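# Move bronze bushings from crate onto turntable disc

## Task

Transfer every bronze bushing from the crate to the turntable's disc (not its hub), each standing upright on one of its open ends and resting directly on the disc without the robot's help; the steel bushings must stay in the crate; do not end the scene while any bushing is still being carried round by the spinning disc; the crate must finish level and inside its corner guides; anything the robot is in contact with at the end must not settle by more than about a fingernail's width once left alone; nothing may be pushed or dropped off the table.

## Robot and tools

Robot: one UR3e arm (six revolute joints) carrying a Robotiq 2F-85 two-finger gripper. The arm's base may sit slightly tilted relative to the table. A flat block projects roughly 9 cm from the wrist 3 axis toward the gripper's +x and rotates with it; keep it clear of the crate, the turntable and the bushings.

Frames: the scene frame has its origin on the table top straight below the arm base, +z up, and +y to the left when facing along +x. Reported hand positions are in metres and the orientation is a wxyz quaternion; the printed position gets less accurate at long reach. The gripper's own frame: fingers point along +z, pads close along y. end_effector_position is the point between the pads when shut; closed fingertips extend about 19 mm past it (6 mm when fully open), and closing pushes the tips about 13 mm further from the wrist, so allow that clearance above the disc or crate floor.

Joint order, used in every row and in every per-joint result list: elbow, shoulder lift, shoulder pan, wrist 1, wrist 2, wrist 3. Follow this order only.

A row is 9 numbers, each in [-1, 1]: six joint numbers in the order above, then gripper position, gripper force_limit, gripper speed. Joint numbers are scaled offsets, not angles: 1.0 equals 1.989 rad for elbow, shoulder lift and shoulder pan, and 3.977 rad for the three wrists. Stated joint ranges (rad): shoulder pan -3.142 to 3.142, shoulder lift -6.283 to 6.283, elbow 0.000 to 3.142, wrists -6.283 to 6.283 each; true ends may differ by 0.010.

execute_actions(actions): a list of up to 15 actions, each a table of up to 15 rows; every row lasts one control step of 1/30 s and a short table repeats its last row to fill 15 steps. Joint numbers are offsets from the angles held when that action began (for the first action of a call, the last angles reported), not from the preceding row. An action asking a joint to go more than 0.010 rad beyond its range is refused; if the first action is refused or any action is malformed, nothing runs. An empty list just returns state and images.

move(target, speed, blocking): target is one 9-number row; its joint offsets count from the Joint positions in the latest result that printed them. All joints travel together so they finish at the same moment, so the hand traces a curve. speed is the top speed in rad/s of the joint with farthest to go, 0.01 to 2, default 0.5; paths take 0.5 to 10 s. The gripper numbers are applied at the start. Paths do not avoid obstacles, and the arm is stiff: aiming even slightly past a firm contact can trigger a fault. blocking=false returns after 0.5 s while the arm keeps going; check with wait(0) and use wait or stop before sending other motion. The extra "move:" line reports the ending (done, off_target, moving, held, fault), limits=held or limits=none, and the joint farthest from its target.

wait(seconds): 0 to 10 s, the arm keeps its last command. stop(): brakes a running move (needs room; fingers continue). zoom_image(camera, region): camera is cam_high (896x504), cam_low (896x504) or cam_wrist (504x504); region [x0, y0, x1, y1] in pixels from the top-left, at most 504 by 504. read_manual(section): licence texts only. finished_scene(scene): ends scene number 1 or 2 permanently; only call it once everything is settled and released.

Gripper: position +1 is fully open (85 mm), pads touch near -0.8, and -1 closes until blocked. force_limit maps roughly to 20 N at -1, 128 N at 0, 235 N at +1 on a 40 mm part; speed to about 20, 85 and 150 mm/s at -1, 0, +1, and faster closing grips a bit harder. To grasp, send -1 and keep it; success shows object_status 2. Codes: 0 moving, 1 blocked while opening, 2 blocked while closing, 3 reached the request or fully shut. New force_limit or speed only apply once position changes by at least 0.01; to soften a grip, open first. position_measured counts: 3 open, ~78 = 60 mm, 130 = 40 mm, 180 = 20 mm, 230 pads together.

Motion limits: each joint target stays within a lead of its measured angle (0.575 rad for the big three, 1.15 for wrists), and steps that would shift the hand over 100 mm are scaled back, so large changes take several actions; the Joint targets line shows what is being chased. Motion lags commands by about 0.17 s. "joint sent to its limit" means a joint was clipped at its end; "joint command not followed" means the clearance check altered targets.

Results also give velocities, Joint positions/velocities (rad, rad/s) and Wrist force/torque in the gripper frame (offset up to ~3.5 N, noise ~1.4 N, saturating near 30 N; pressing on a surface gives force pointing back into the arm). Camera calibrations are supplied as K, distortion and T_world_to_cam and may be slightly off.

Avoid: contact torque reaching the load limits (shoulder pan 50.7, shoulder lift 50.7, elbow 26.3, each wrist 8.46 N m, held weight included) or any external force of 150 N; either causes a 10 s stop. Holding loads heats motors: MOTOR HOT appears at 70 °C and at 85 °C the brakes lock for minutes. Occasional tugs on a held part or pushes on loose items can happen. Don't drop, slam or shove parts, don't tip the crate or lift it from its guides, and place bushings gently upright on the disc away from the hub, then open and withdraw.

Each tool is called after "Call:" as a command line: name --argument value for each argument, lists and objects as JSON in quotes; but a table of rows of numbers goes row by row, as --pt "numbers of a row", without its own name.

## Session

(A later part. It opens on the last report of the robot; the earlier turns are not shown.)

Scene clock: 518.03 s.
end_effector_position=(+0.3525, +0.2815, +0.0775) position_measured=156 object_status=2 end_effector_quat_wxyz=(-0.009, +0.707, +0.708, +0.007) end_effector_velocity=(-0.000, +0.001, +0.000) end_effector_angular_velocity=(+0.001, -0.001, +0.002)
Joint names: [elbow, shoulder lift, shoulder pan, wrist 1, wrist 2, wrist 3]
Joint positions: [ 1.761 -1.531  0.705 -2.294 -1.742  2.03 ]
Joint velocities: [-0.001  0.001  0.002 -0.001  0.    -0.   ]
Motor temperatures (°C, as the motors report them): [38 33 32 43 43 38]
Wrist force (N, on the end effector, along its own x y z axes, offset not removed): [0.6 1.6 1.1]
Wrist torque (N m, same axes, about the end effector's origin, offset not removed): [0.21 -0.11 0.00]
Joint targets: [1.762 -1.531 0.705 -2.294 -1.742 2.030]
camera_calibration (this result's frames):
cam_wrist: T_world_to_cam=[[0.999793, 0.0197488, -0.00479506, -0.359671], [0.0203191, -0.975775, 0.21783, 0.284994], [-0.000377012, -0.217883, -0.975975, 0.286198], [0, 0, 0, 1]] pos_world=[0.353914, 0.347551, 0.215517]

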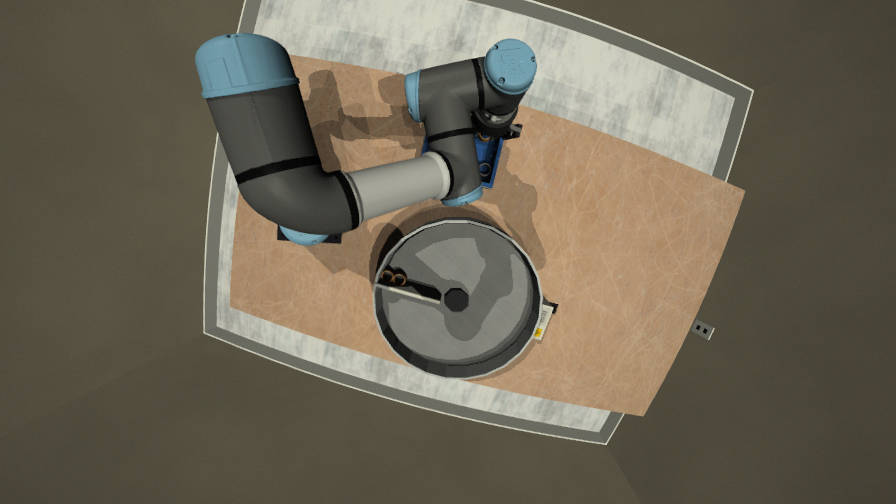

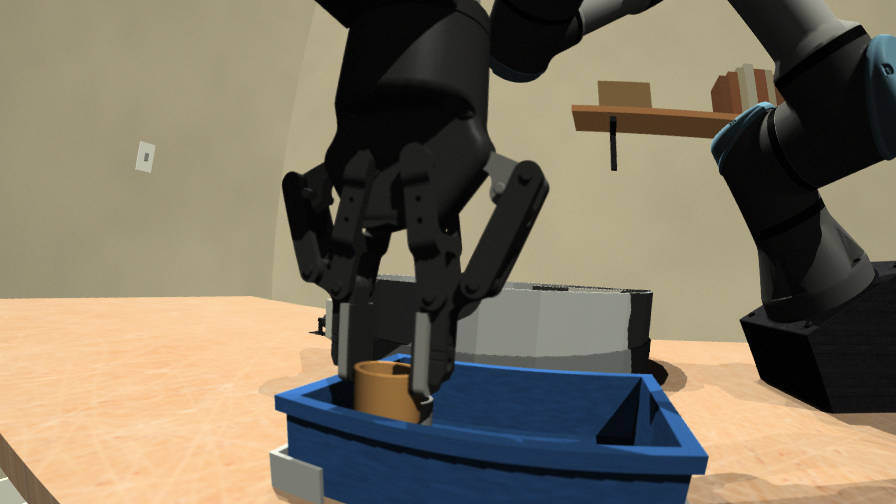

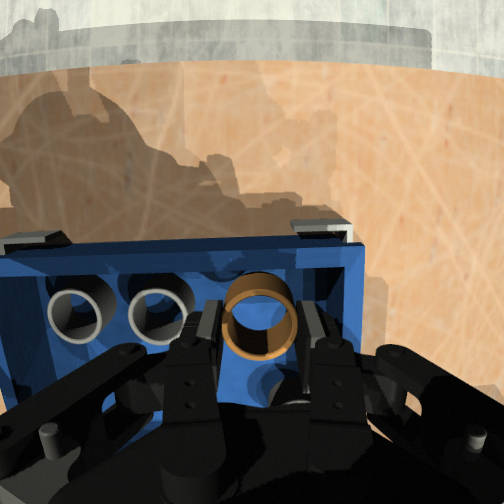

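Call:
move --target '[-0.083,-0.040,0.013,0.065,-0.0085,0.007,-1,-0.3,0]'

Call:
move --target '[0.135,-0.336,0,0.1617,0,0,-1,-0.3,0]' --speed 0.8

Call:
move --target '[0,0,-0.781,0,0.1687,-0.364,-1,-0.3,0]' --speed 0.9

Scene clock: 522.33 s.
end_effector_position=(+0.3622, +0.2766, +0.1303) position_measured=156 object_status=2 end_effector_quat_wxyz=(+0.000, +0.708, +0.707, -0.001) end_effector_velocity=(-0.000, +0.000, +0.000) end_effector_angular_velocity=(-0.000, +0.000, +0.001)
Joint names: [elbow, shoulder lift, shoulder pan, wrist 1, wrist 2, wrist 3]
Joint positions: [ 1.597 -1.61   0.73  -2.035 -1.776  2.058]
Joint velocities: [-0.001 -0.001  0.001  0.002 -0.     0.   ]
Motor temperatures (°C, as the motors report them): [38 33 32 43 43 38]
Wrist force (N, on the end effector, along its own x y z axes, offset not removed): [1.1 1.7 0.3]
Wrist torque (N m, same axes, about the end effector's origin, offset not removed): [0.23 -0.25 0.03]
Joint targets: [1.596 -1.611 0.730 -2.035 -1.776 2.058]
move: done; limits=none; farthest joint: the elbow, 0.001 radians from its target (0.166 radians at the start)
camera_calibration (this result's frames):
cam_wrist: T_world_to_cam=[[0.99985, 0.0169213, -0.0037186, -0.368396], [0.0173188, -0.970408, 0.240848, 0.265134], [0.00046691, -0.240877, -0.970556, 0.342098], [0, 0, 0, 1]] pos_world=[0.363589, 0.345926, 0.266798]

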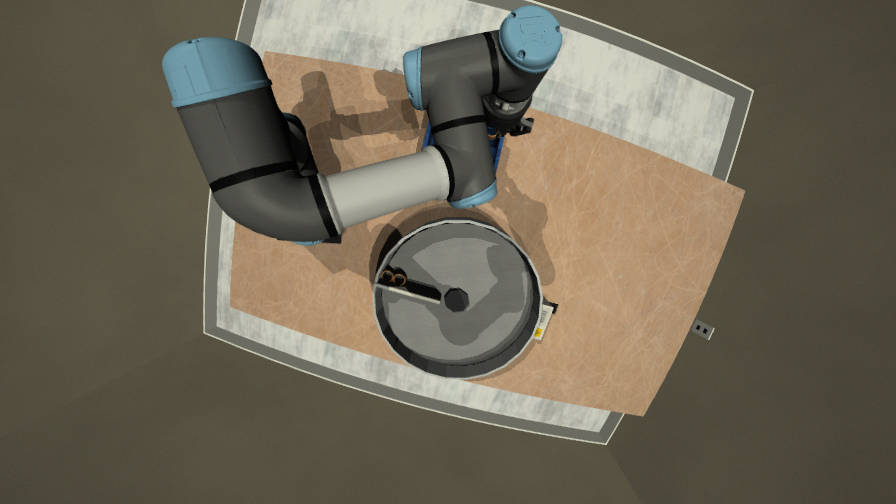

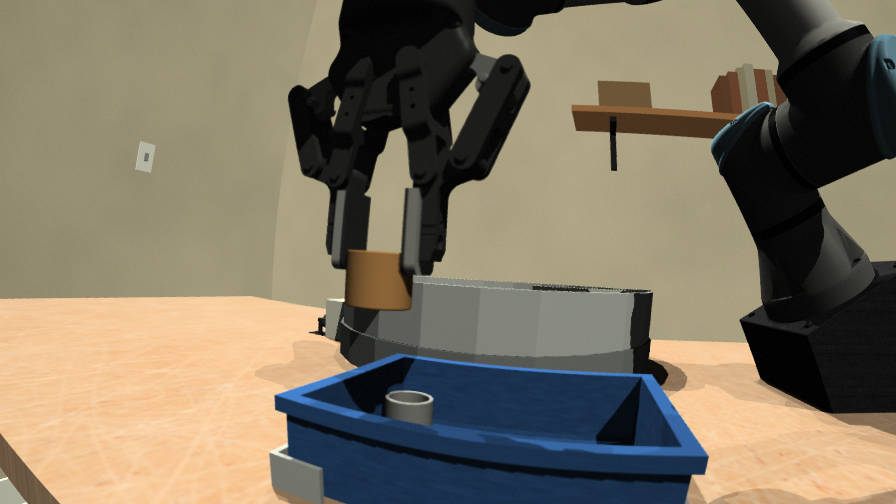

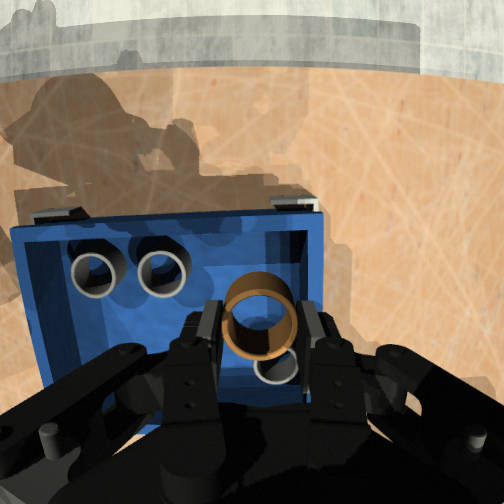

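Scene clock: 523.90 s.
end_effector_position=(+0.1931, +0.1677, +0.2144) position_measured=156 object_status=2 end_effector_quat_wxyz=(-0.035, +0.685, +0.719, -0.115) end_effector_velocity=(-0.001, -0.001, -0.000) end_effector_angular_velocity=(-0.001, +0.001, +0.001)
Joint names: [elbow, shoulder lift, shoulder pan, wrist 1, wrist 2, wrist 3]
Joint positions: [ 1.865 -2.278  0.73  -1.393 -1.776  2.058]
Joint velocities: [ 0.002 -0.003  0.     0.002 -0.    -0.   ]
Motor temperatures (°C, as the motors report them): [38 33 32 43 43 38]
Wrist force (N, on the end effector, along its own x y z axes, offset not removed): [1.4 1.9 0.8]
Wrist torque (N m, same axes, about the end effector's origin, offset not removed): [0.25 -0.25 -0.01]
Joint targets: [1.865 -2.279 0.730 -1.392 -1.776 2.058]
move: done; limits=none; farthest joint: the elbow, 0.001 radians from its target (0.269 radians at the start)
camera_calibration (this result's frames):
cam_wrist: T_world_to_cam=[[0.974753, 0.0535574, -0.216768, -0.152815], [0.125243, -0.934853, 0.33221, 0.0957787], [-0.184854, -0.350971, -0.917959, 0.440491], [0, 0, 0, 1]] pos_world=[0.218388, 0.252323, 0.339408]

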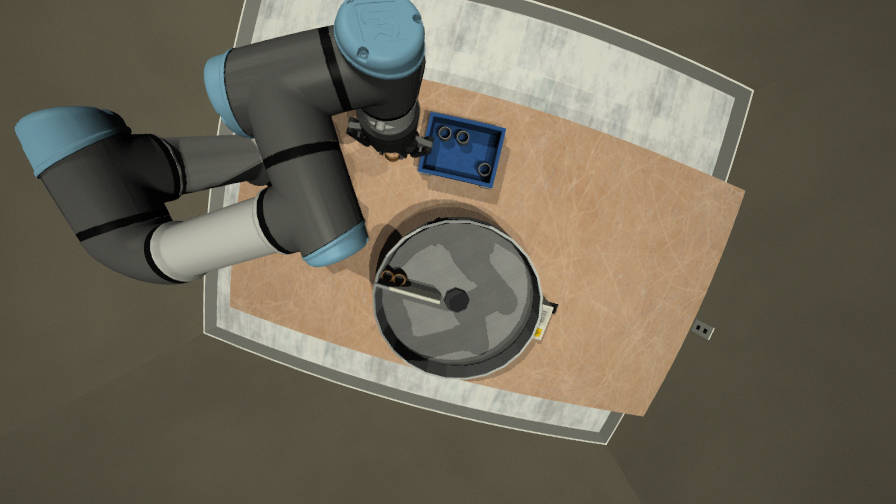

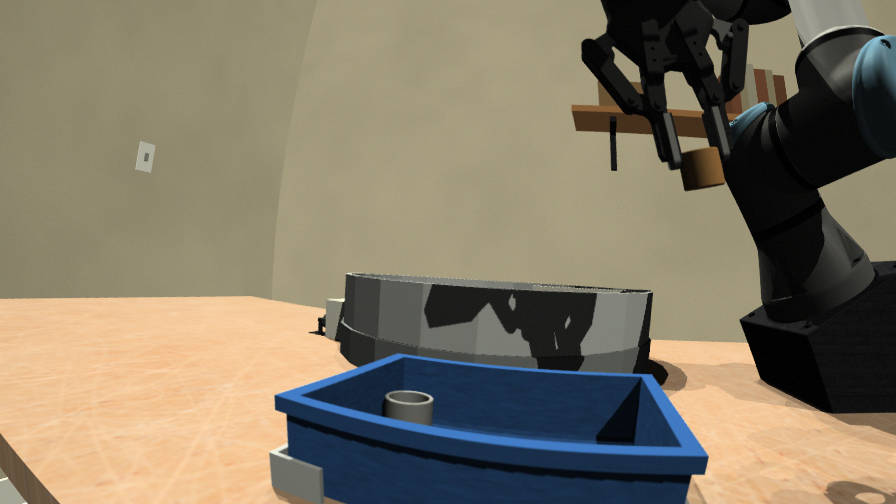

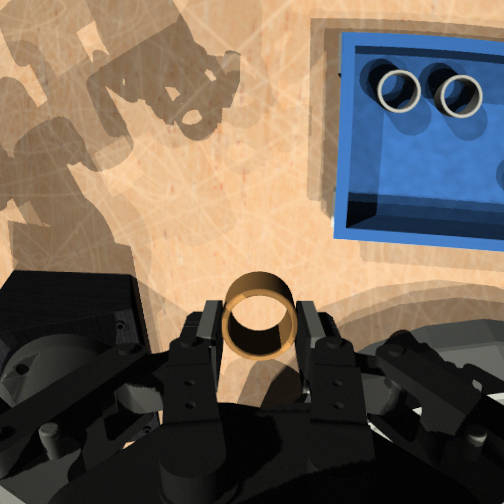

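Scene clock: 526.40 s.
end_effector_position=(+0.3700, -0.0100, +0.1505) position_measured=156 object_status=2 end_effector_quat_wxyz=(-0.001, +0.708, +0.707, +0.000) end_effector_velocity=(+0.000, -0.001, -0.000) end_effector_angular_velocity=(-0.001, -0.001, -0.001)
Joint names: [elbow, shoulder lift, shoulder pan, wrist 1, wrist 2, wrist 3]
Joint positions: [ 1.865 -2.278 -0.822 -1.393 -1.105  0.61 ]
Joint velocities: [ 0.     0.    -0.004 -0.     0.001 -0.002]
Motor temperatures (°C, as the motors report them): [38 33 32 43 43 38]
Wrist force (N, on the end effector, along its own x y z axes, offset not removed): [-0.1 1.8 0.3]
Wrist torque (N m, same axes, about the end effector's origin, offset not removed): [0.29 -0.01 0.01]
Joint targets: [1.865 -2.278 -0.823 -1.393 -1.105 0.610]
move: done; limits=none; farthest joint: the shoulder pan, 0.001 radians from its target (1.554 radians at the start)
camera_calibration (this result's frames):
cam_wrist: T_world_to_cam=[[0.999853, 0.0167274, -0.00367415, -0.371369], [0.0171216, -0.971368, 0.236963, -0.0172908], [0.000394826, -0.236991, -0.971512, 0.292815], [0, 0, 0, 1]] pos_world=[0.371494, 0.0588108, 0.287206]

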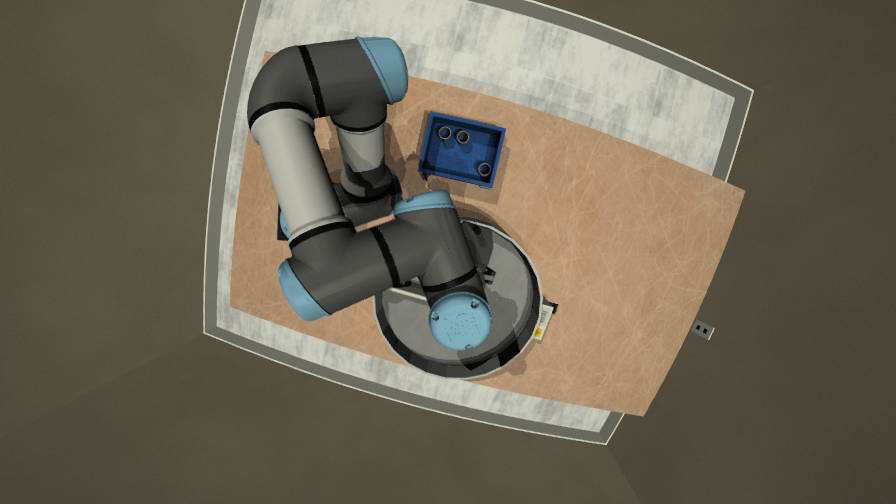

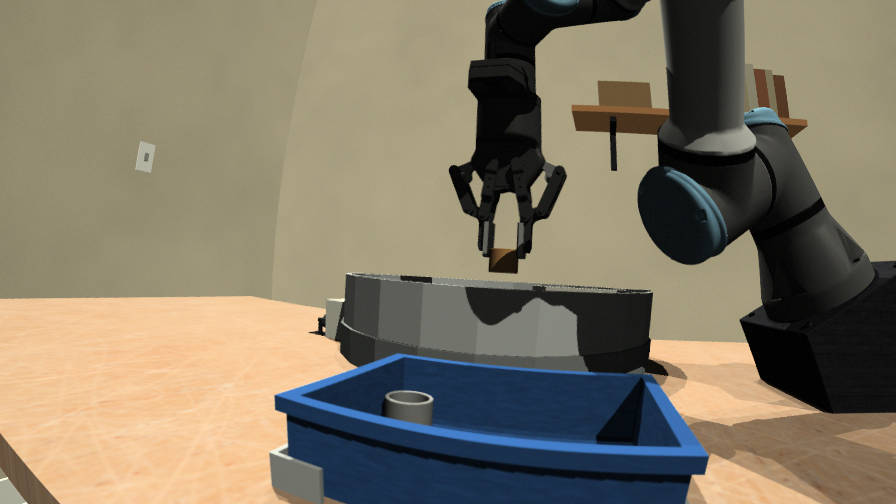

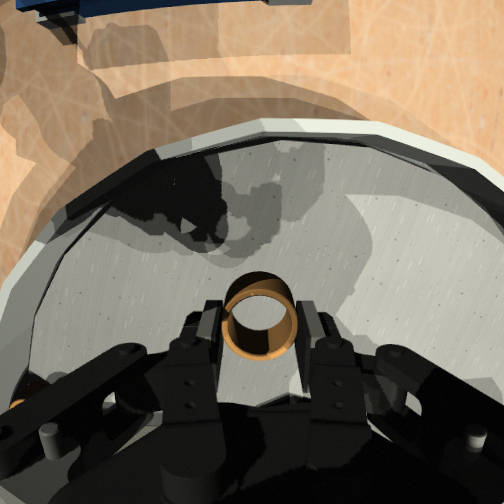

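Call:
move --target '[0.127,0.0685,0.0937,-0.119,-0.0132,0.050,-1,-0.3,0]' --speed 0.2

Call:
execute_actions --actions '[[[0,0,0,0,0,0,0.1,-0.3,0]],[[0,0,0,0,0,0,0.1,-0.3,0]]]'

Call:
move --target '[-0.127,-0.0685,-0.0937,0.119,0.0132,-0.050,0.1,-0.3,0]'

Call:
move --target '[0,0,0.6,0,-0.1,0.2,0.1,-0.3,0]' --speed 0.9

Call:
wait --seconds 10

Scene clock: 533.27 s.
end_effector_position=(+0.3709, -0.0122, +0.0881) position_measured=156 object_status=2 end_effector_quat_wxyz=(-0.001, +0.708, +0.706, -0.000) end_effector_velocity=(-0.000, +0.001, -0.001) end_effector_angular_velocity=(+0.002, +0.001, +0.001)
Joint names: [elbow, shoulder lift, shoulder pan, wrist 1, wrist 2, wrist 3]
Joint positions: [ 2.117 -2.142 -0.636 -1.866 -1.157  0.809]
Joint velocities: [ 0.001  0.001  0.003 -0.002 -0.     0.001]
Motor temperatures (°C, as the motors report them): [39 33 32 43 43 38]
Wrist force (N, on the end effector, along its own x y z axes, offset not removed): [0.8 1.8 0.7]
Wrist torque (N m, same axes, about the end effector's origin, offset not removed): [0.23 -0.16 0.03]
Joint targets: [2.117 -2.142 -0.636 -1.866 -1.157 0.809]
move: done; limits=none; farthest joint: the shoulder pan, 0.001 radians from its target (0.187 radians at the start)
camera_calibration (this result's frames):
cam_wrist: T_world_to_cam=[[0.999862, 0.0159264, -0.00467367, -0.372391], [0.0165809, -0.971188, 0.237735, -0.00458658], [-0.000752751, -0.23778, -0.971319, 0.23213], [0, 0, 0, 1]] pos_world=[0.37259, 0.0566722, 0.224822]

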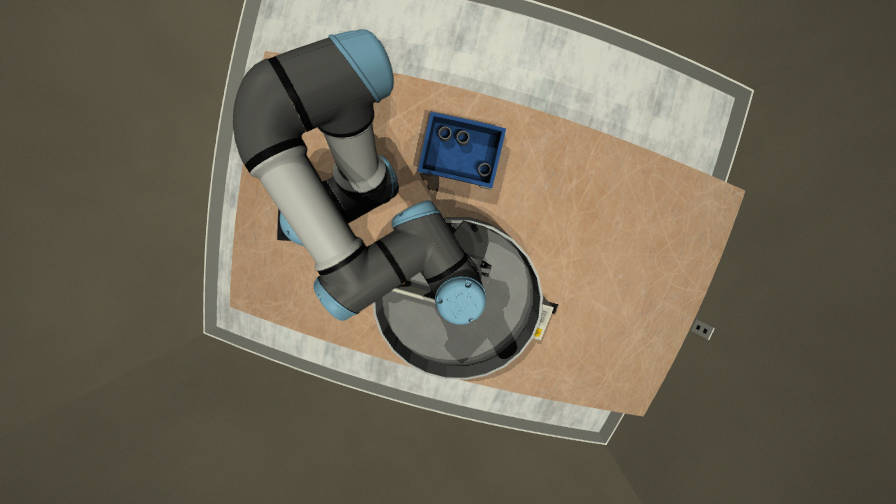

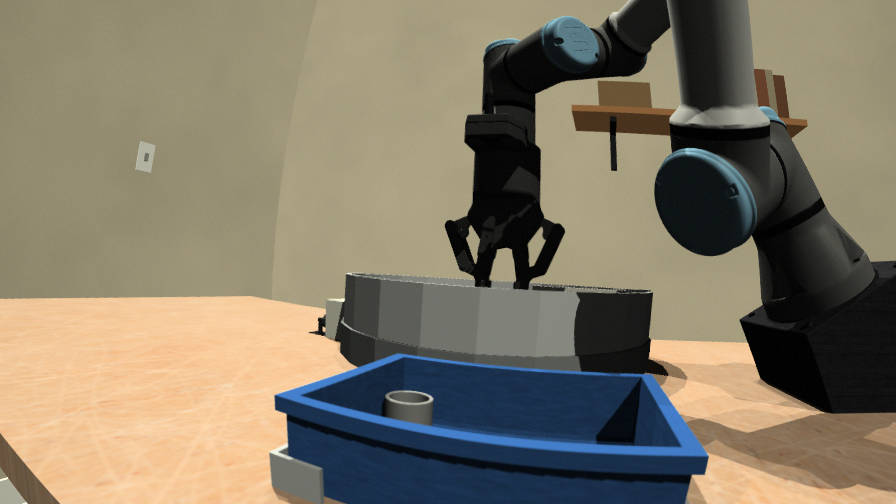

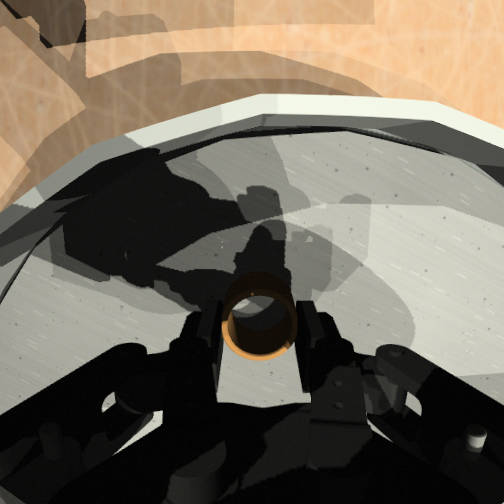

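Scene clock: 534.27 s.
end_effector_position=(+0.3709, -0.0122, +0.0881) position_measured=117 object_status=3 end_effector_quat_wxyz=(-0.001, +0.708, +0.706, -0.000) end_effector_velocity=(-0.000, -0.000, -0.000) end_effector_angular_velocity=(-0.000, +0.000, -0.002)
Joint names: [elbow, shoulder lift, shoulder pan, wrist 1, wrist 2, wrist 3]
Joint positions: [ 2.117 -2.142 -0.636 -1.866 -1.157  0.809]
Joint velocities: [ 0.001 -0.    -0.002 -0.     0.    -0.   ]
Motor temperatures (°C, as the motors report them): [39 33 32 43 43 38]
Wrist force (N, on the end effector, along its own x y z axes, offset not removed): [1.2 1.0 -0.6]
Wrist torque (N m, same axes, about the end effector's origin, offset not removed): [0.11 -0.24 0.03]
Joint targets: [2.117 -2.142 -0.636 -1.866 -1.157 0.809]
camera_calibration (this result's frames):
cam_wrist: T_world_to_cam=[[0.999862, 0.0159243, -0.00467533, -0.372389], [0.0165793, -0.971189, 0.237732, -0.00457971], [-0.000754917, -0.237777, -0.971319, 0.232119], [0, 0, 0, 1]] pos_world=[0.372589, 0.0566749, 0.22481]

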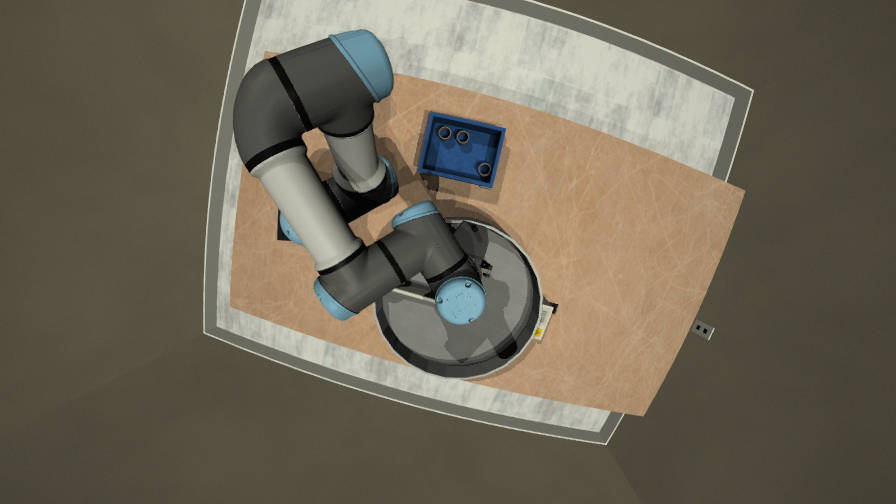

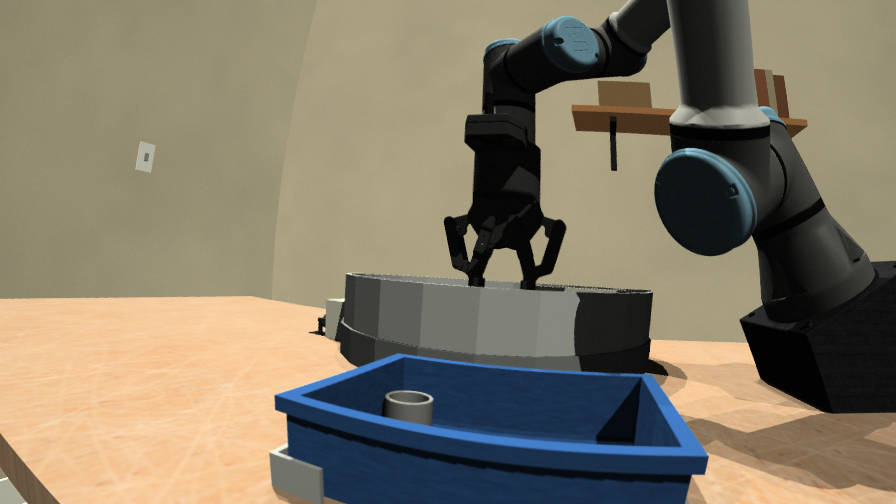

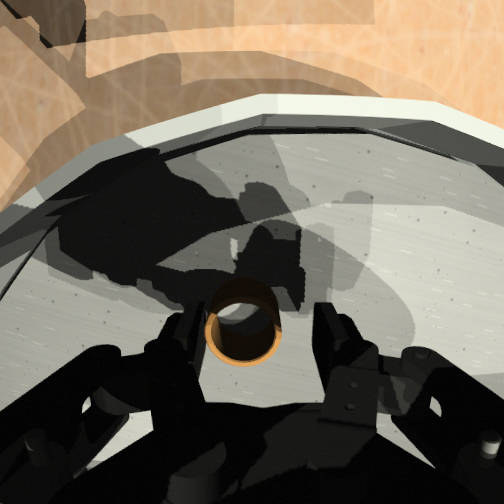

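Scene clock: 535.87 s.
end_effector_position=(+0.3700, -0.0100, +0.1505) position_measured=117 object_status=3 end_effector_quat_wxyz=(-0.001, +0.708, +0.707, +0.000) end_effector_velocity=(-0.000, +0.000, +0.000) end_effector_angular_velocity=(+0.000, +0.000, +0.000)
Joint names: [elbow, shoulder lift, shoulder pan, wrist 1, wrist 2, wrist 3]
Joint positions: [ 1.865 -2.278 -0.822 -1.393 -1.105  0.61 ]
Joint velocities: [-0.001 -0.001 -0.001  0.002  0.    -0.001]
Motor temperatures (°C, as the motors report them): [39 33 32 43 43 38]
Wrist force (N, on the end effector, along its own x y z axes, offset not removed): [0.8 1.1 0.0]
Wrist torque (N m, same axes, about the end effector's origin, offset not removed): [0.14 -0.15 0.02]
Joint targets: [1.865 -2.278 -0.823 -1.392 -1.105 0.610]
move: done; limits=none; farthest joint: the elbow, 0.001 radians from its target (0.253 radians at the start)
camera_calibration (this result's frames):
cam_wrist: T_world_to_cam=[[0.999853, 0.0167253, -0.00367899, -0.371368], [0.0171207, -0.971369, 0.236959, -0.0172901], [0.000389549, -0.236987, -0.971513, 0.292806], [0, 0, 0, 1]] pos_world=[0.371495, 0.0588072, 0.287195]

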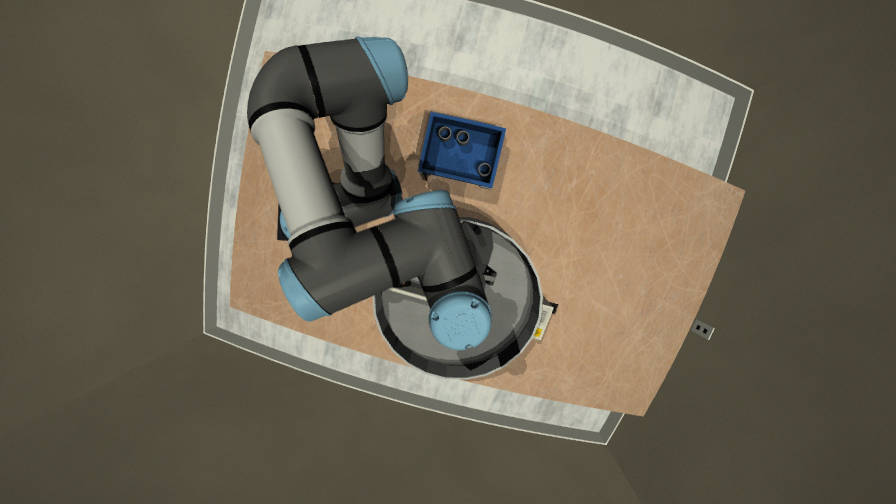

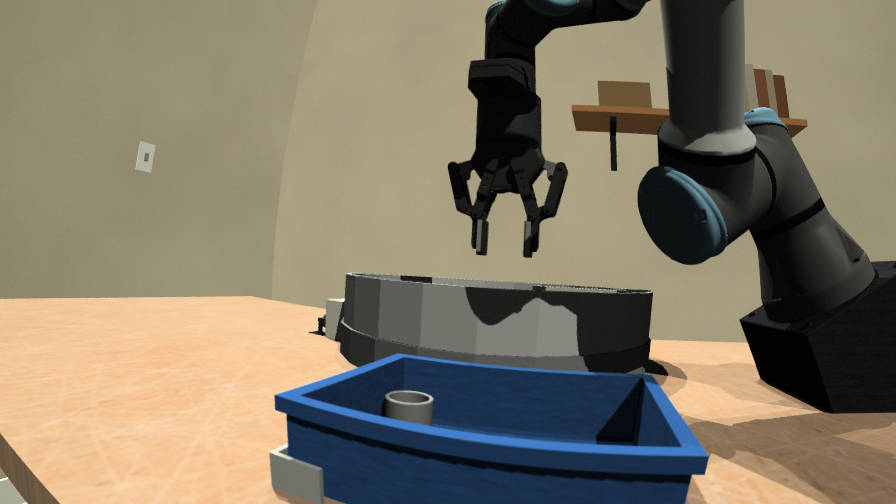

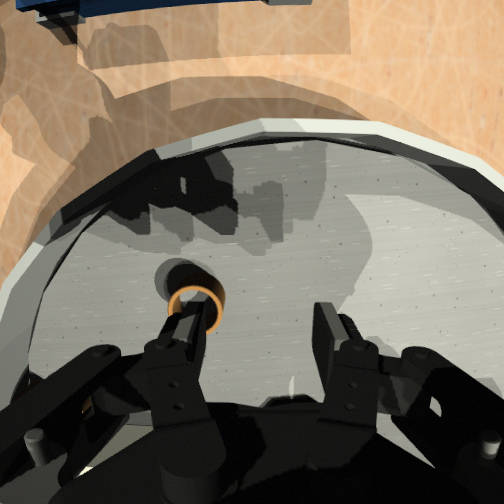

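Scene clock: 537.97 s.
end_effector_position=(+0.2229, +0.1863, +0.1908) position_measured=117 object_status=3 end_effector_quat_wxyz=(-0.134, +0.576, +0.804, -0.066) end_effector_velocity=(-0.000, +0.000, -0.000) end_effector_angular_velocity=(-0.001, +0.001, +0.000)
Joint names: [elbow, shoulder lift, shoulder pan, wrist 1, wrist 2, wrist 3]
Joint positions: [ 1.865 -2.278  0.371 -1.393 -1.503  1.406]
Joint velocities: [ 0.001 -0.     0.002 -0.    -0.001  0.002]
Motor temperatures (°C, as the motors report them): [39 33 32 43 43 38]
Wrist force (N, on the end effector, along its own x y z axes, offset not removed): [0.5 1.6 0.0]
Wrist torque (N m, same axes, about the end effector's origin, offset not removed): [0.19 -0.12 0.02]
Joint targets: [1.865 -2.278 0.371 -1.393 -1.503 1.406]
move: done; limits=none; farthest joint: the shoulder pan, 0.001 radians from its target (1.194 radians at the start)
camera_calibration (this result's frames):
cam_wrist: T_world_to_cam=[[0.901997, 0.345225, -0.259269, -0.218008], [0.377953, -0.921664, 0.0876716, 0.10507], [-0.208692, -0.177071, -0.961818, 0.412139], [0, 0, 0, 1]] pos_world=[0.242941, 0.245079, 0.330668]

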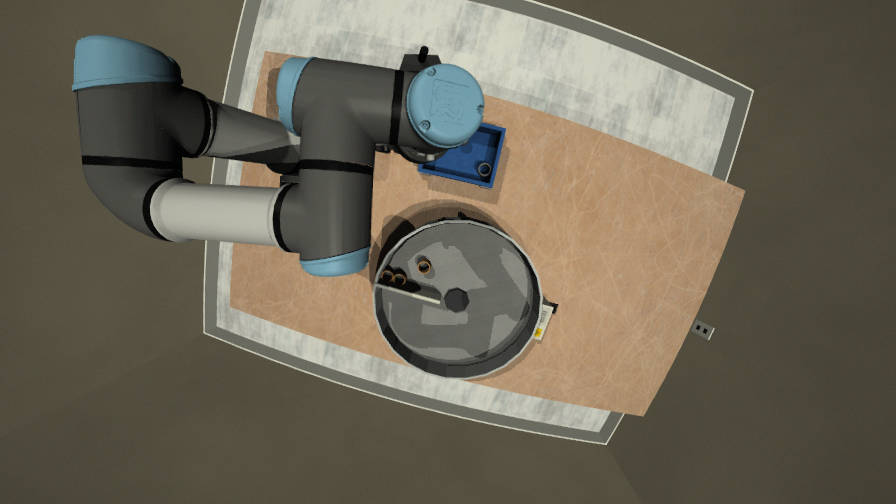

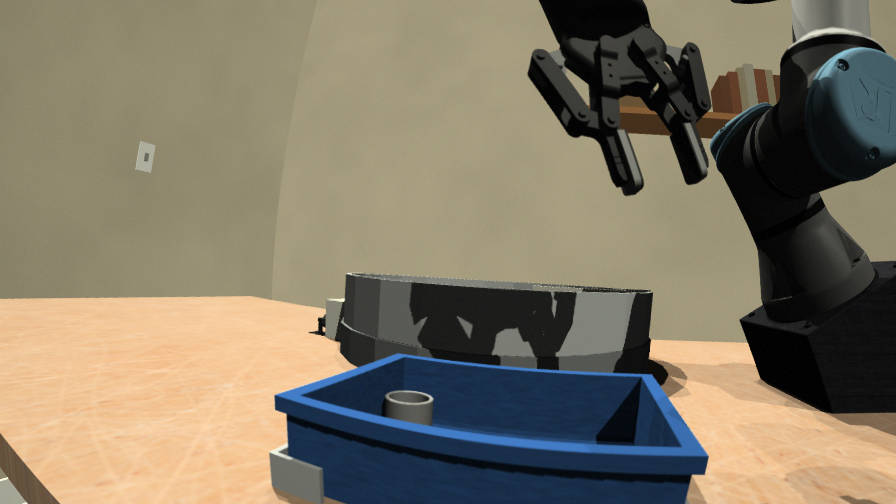

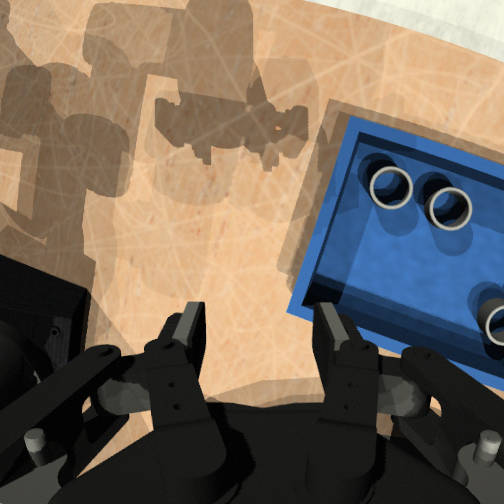

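Scene clock: 547.97 s.
end_effector_position=(+0.2229, +0.1863, +0.1908) position_measured=117 object_status=3 end_effector_quat_wxyz=(-0.134, +0.576, +0.804, -0.066) end_effector_velocity=(-0.000, -0.000, -0.000) end_effector_angular_velocity=(-0.000, +0.000, +0.000)
Joint names: [elbow, shoulder lift, shoulder pan, wrist 1, wrist 2, wrist 3]
Joint positions: [ 1.865 -2.278  0.371 -1.393 -1.503  1.406]
Joint velocities: [ 0.  0.  0. -0. -0.  0.]
Motor temperatures (°C, as the motors report them): [39 33 32 43 43 38]
Wrist force (N, on the end effector, along its own x y z axes, offset not removed): [0.1 1.9 1.0]
Wrist torque (N m, same axes, about the end effector's origin, offset not removed): [0.23 -0.10 0.03]
Joint targets: [1.865 -2.278 0.371 -1.393 -1.503 1.406]
wait: 10.00 s; at rest by 0.17 s
camera_calibration (this result's frames):
cam_wrist: T_world_to_cam=[[0.901958, 0.345307, -0.259297, -0.217978], [0.378038, -0.921631, 0.0876578, 0.105078], [-0.208707, -0.177088, -0.961812, 0.412153], [0, 0, 0, 1]] pos_world=[0.242903, 0.2451, 0.330681]

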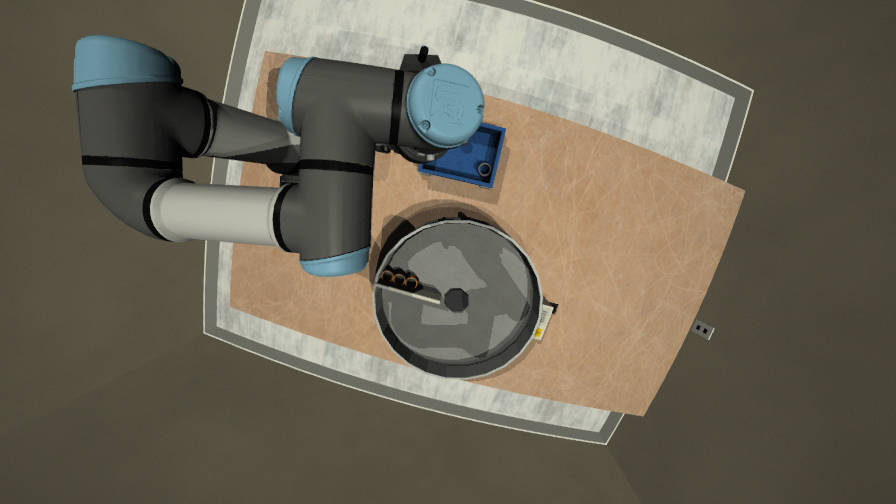

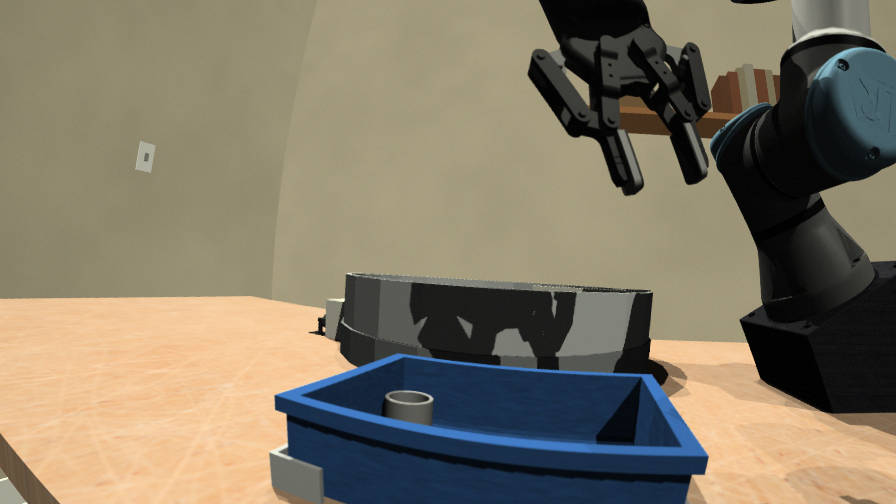

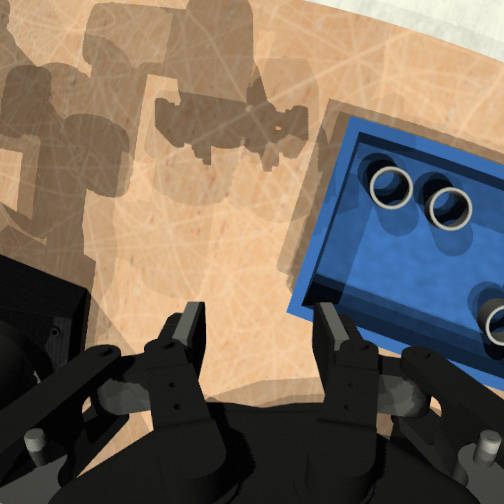

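Call:
wait --seconds 4

Call:
zoom_image --camera "cam_high" --region '[360,110,560,390]'

Scene clock: 554.37 s.
end_effector_position=(+0.2229, +0.1863, +0.1908) position_measured=117 object_status=3 end_effector_quat_wxyz=(-0.134, +0.576, +0.804, -0.066) end_effector_velocity=(-0.000, -0.000, -0.000) end_effector_angular_velocity=(-0.000, +0.000, -0.000)
Joint names: [elbow, shoulder lift, shoulder pan, wrist 1, wrist 2, wrist 3]
Joint positions: [ 1.865 -2.278  0.371 -1.393 -1.503  1.406]
Joint velocities: [ 0.  0. -0. -0. -0. -0.]
Motor temperatures (°C, as the motors report them): [39 33 32 43 43 38]
Wrist force (N, on the end effector, along its own x y z axes, offset not removed): [0.6 1.0 0.7]
Wrist torque (N m, same axes, about the end effector's origin, offset not removed): [0.11 -0.10 0.02]
Joint targets: [1.865 -2.278 0.371 -1.393 -1.503 1.406]
wait: 4.00 s; at rest from the start
camera_calibration (this result's frames):
cam_wrist: T_world_to_cam=[[0.901958, 0.345307, -0.259297, -0.217978], [0.378038, -0.921631, 0.0876577, 0.105078], [-0.208707, -0.177088, -0.961812, 0.412153], [0, 0, 0, 1]] pos_world=[0.242903, 0.2451, 0.330681]

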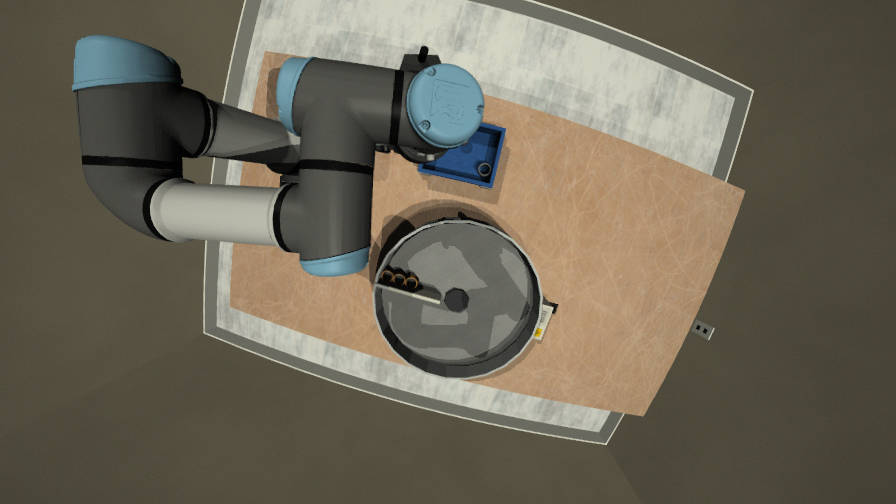

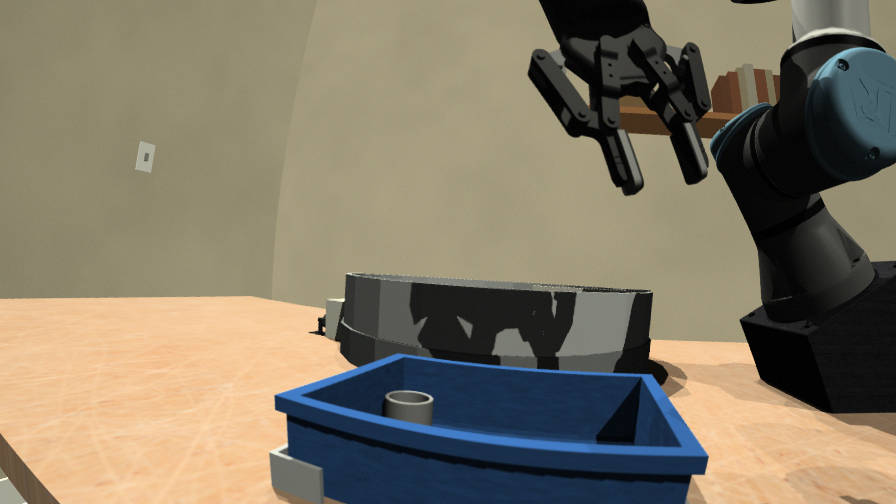

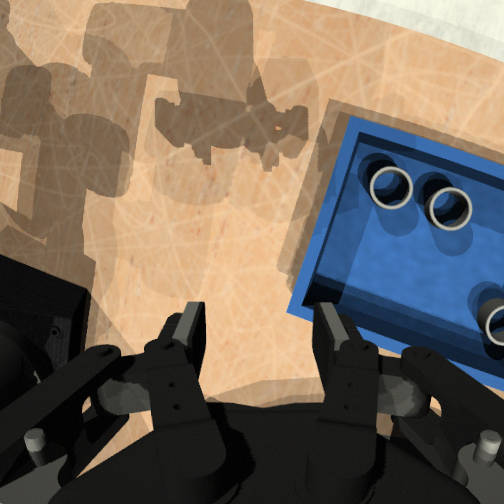

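Region (360, 110, 560, 390) of cam_high's 896x504 image, scaled by 1.800, with more detail than that image has; it fills the left 360 columns of this view, and the rest is white.

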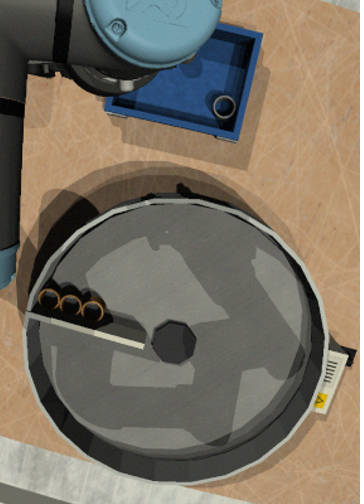

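Call:
finished_scene --scene 1

The scene is finished: the task was done.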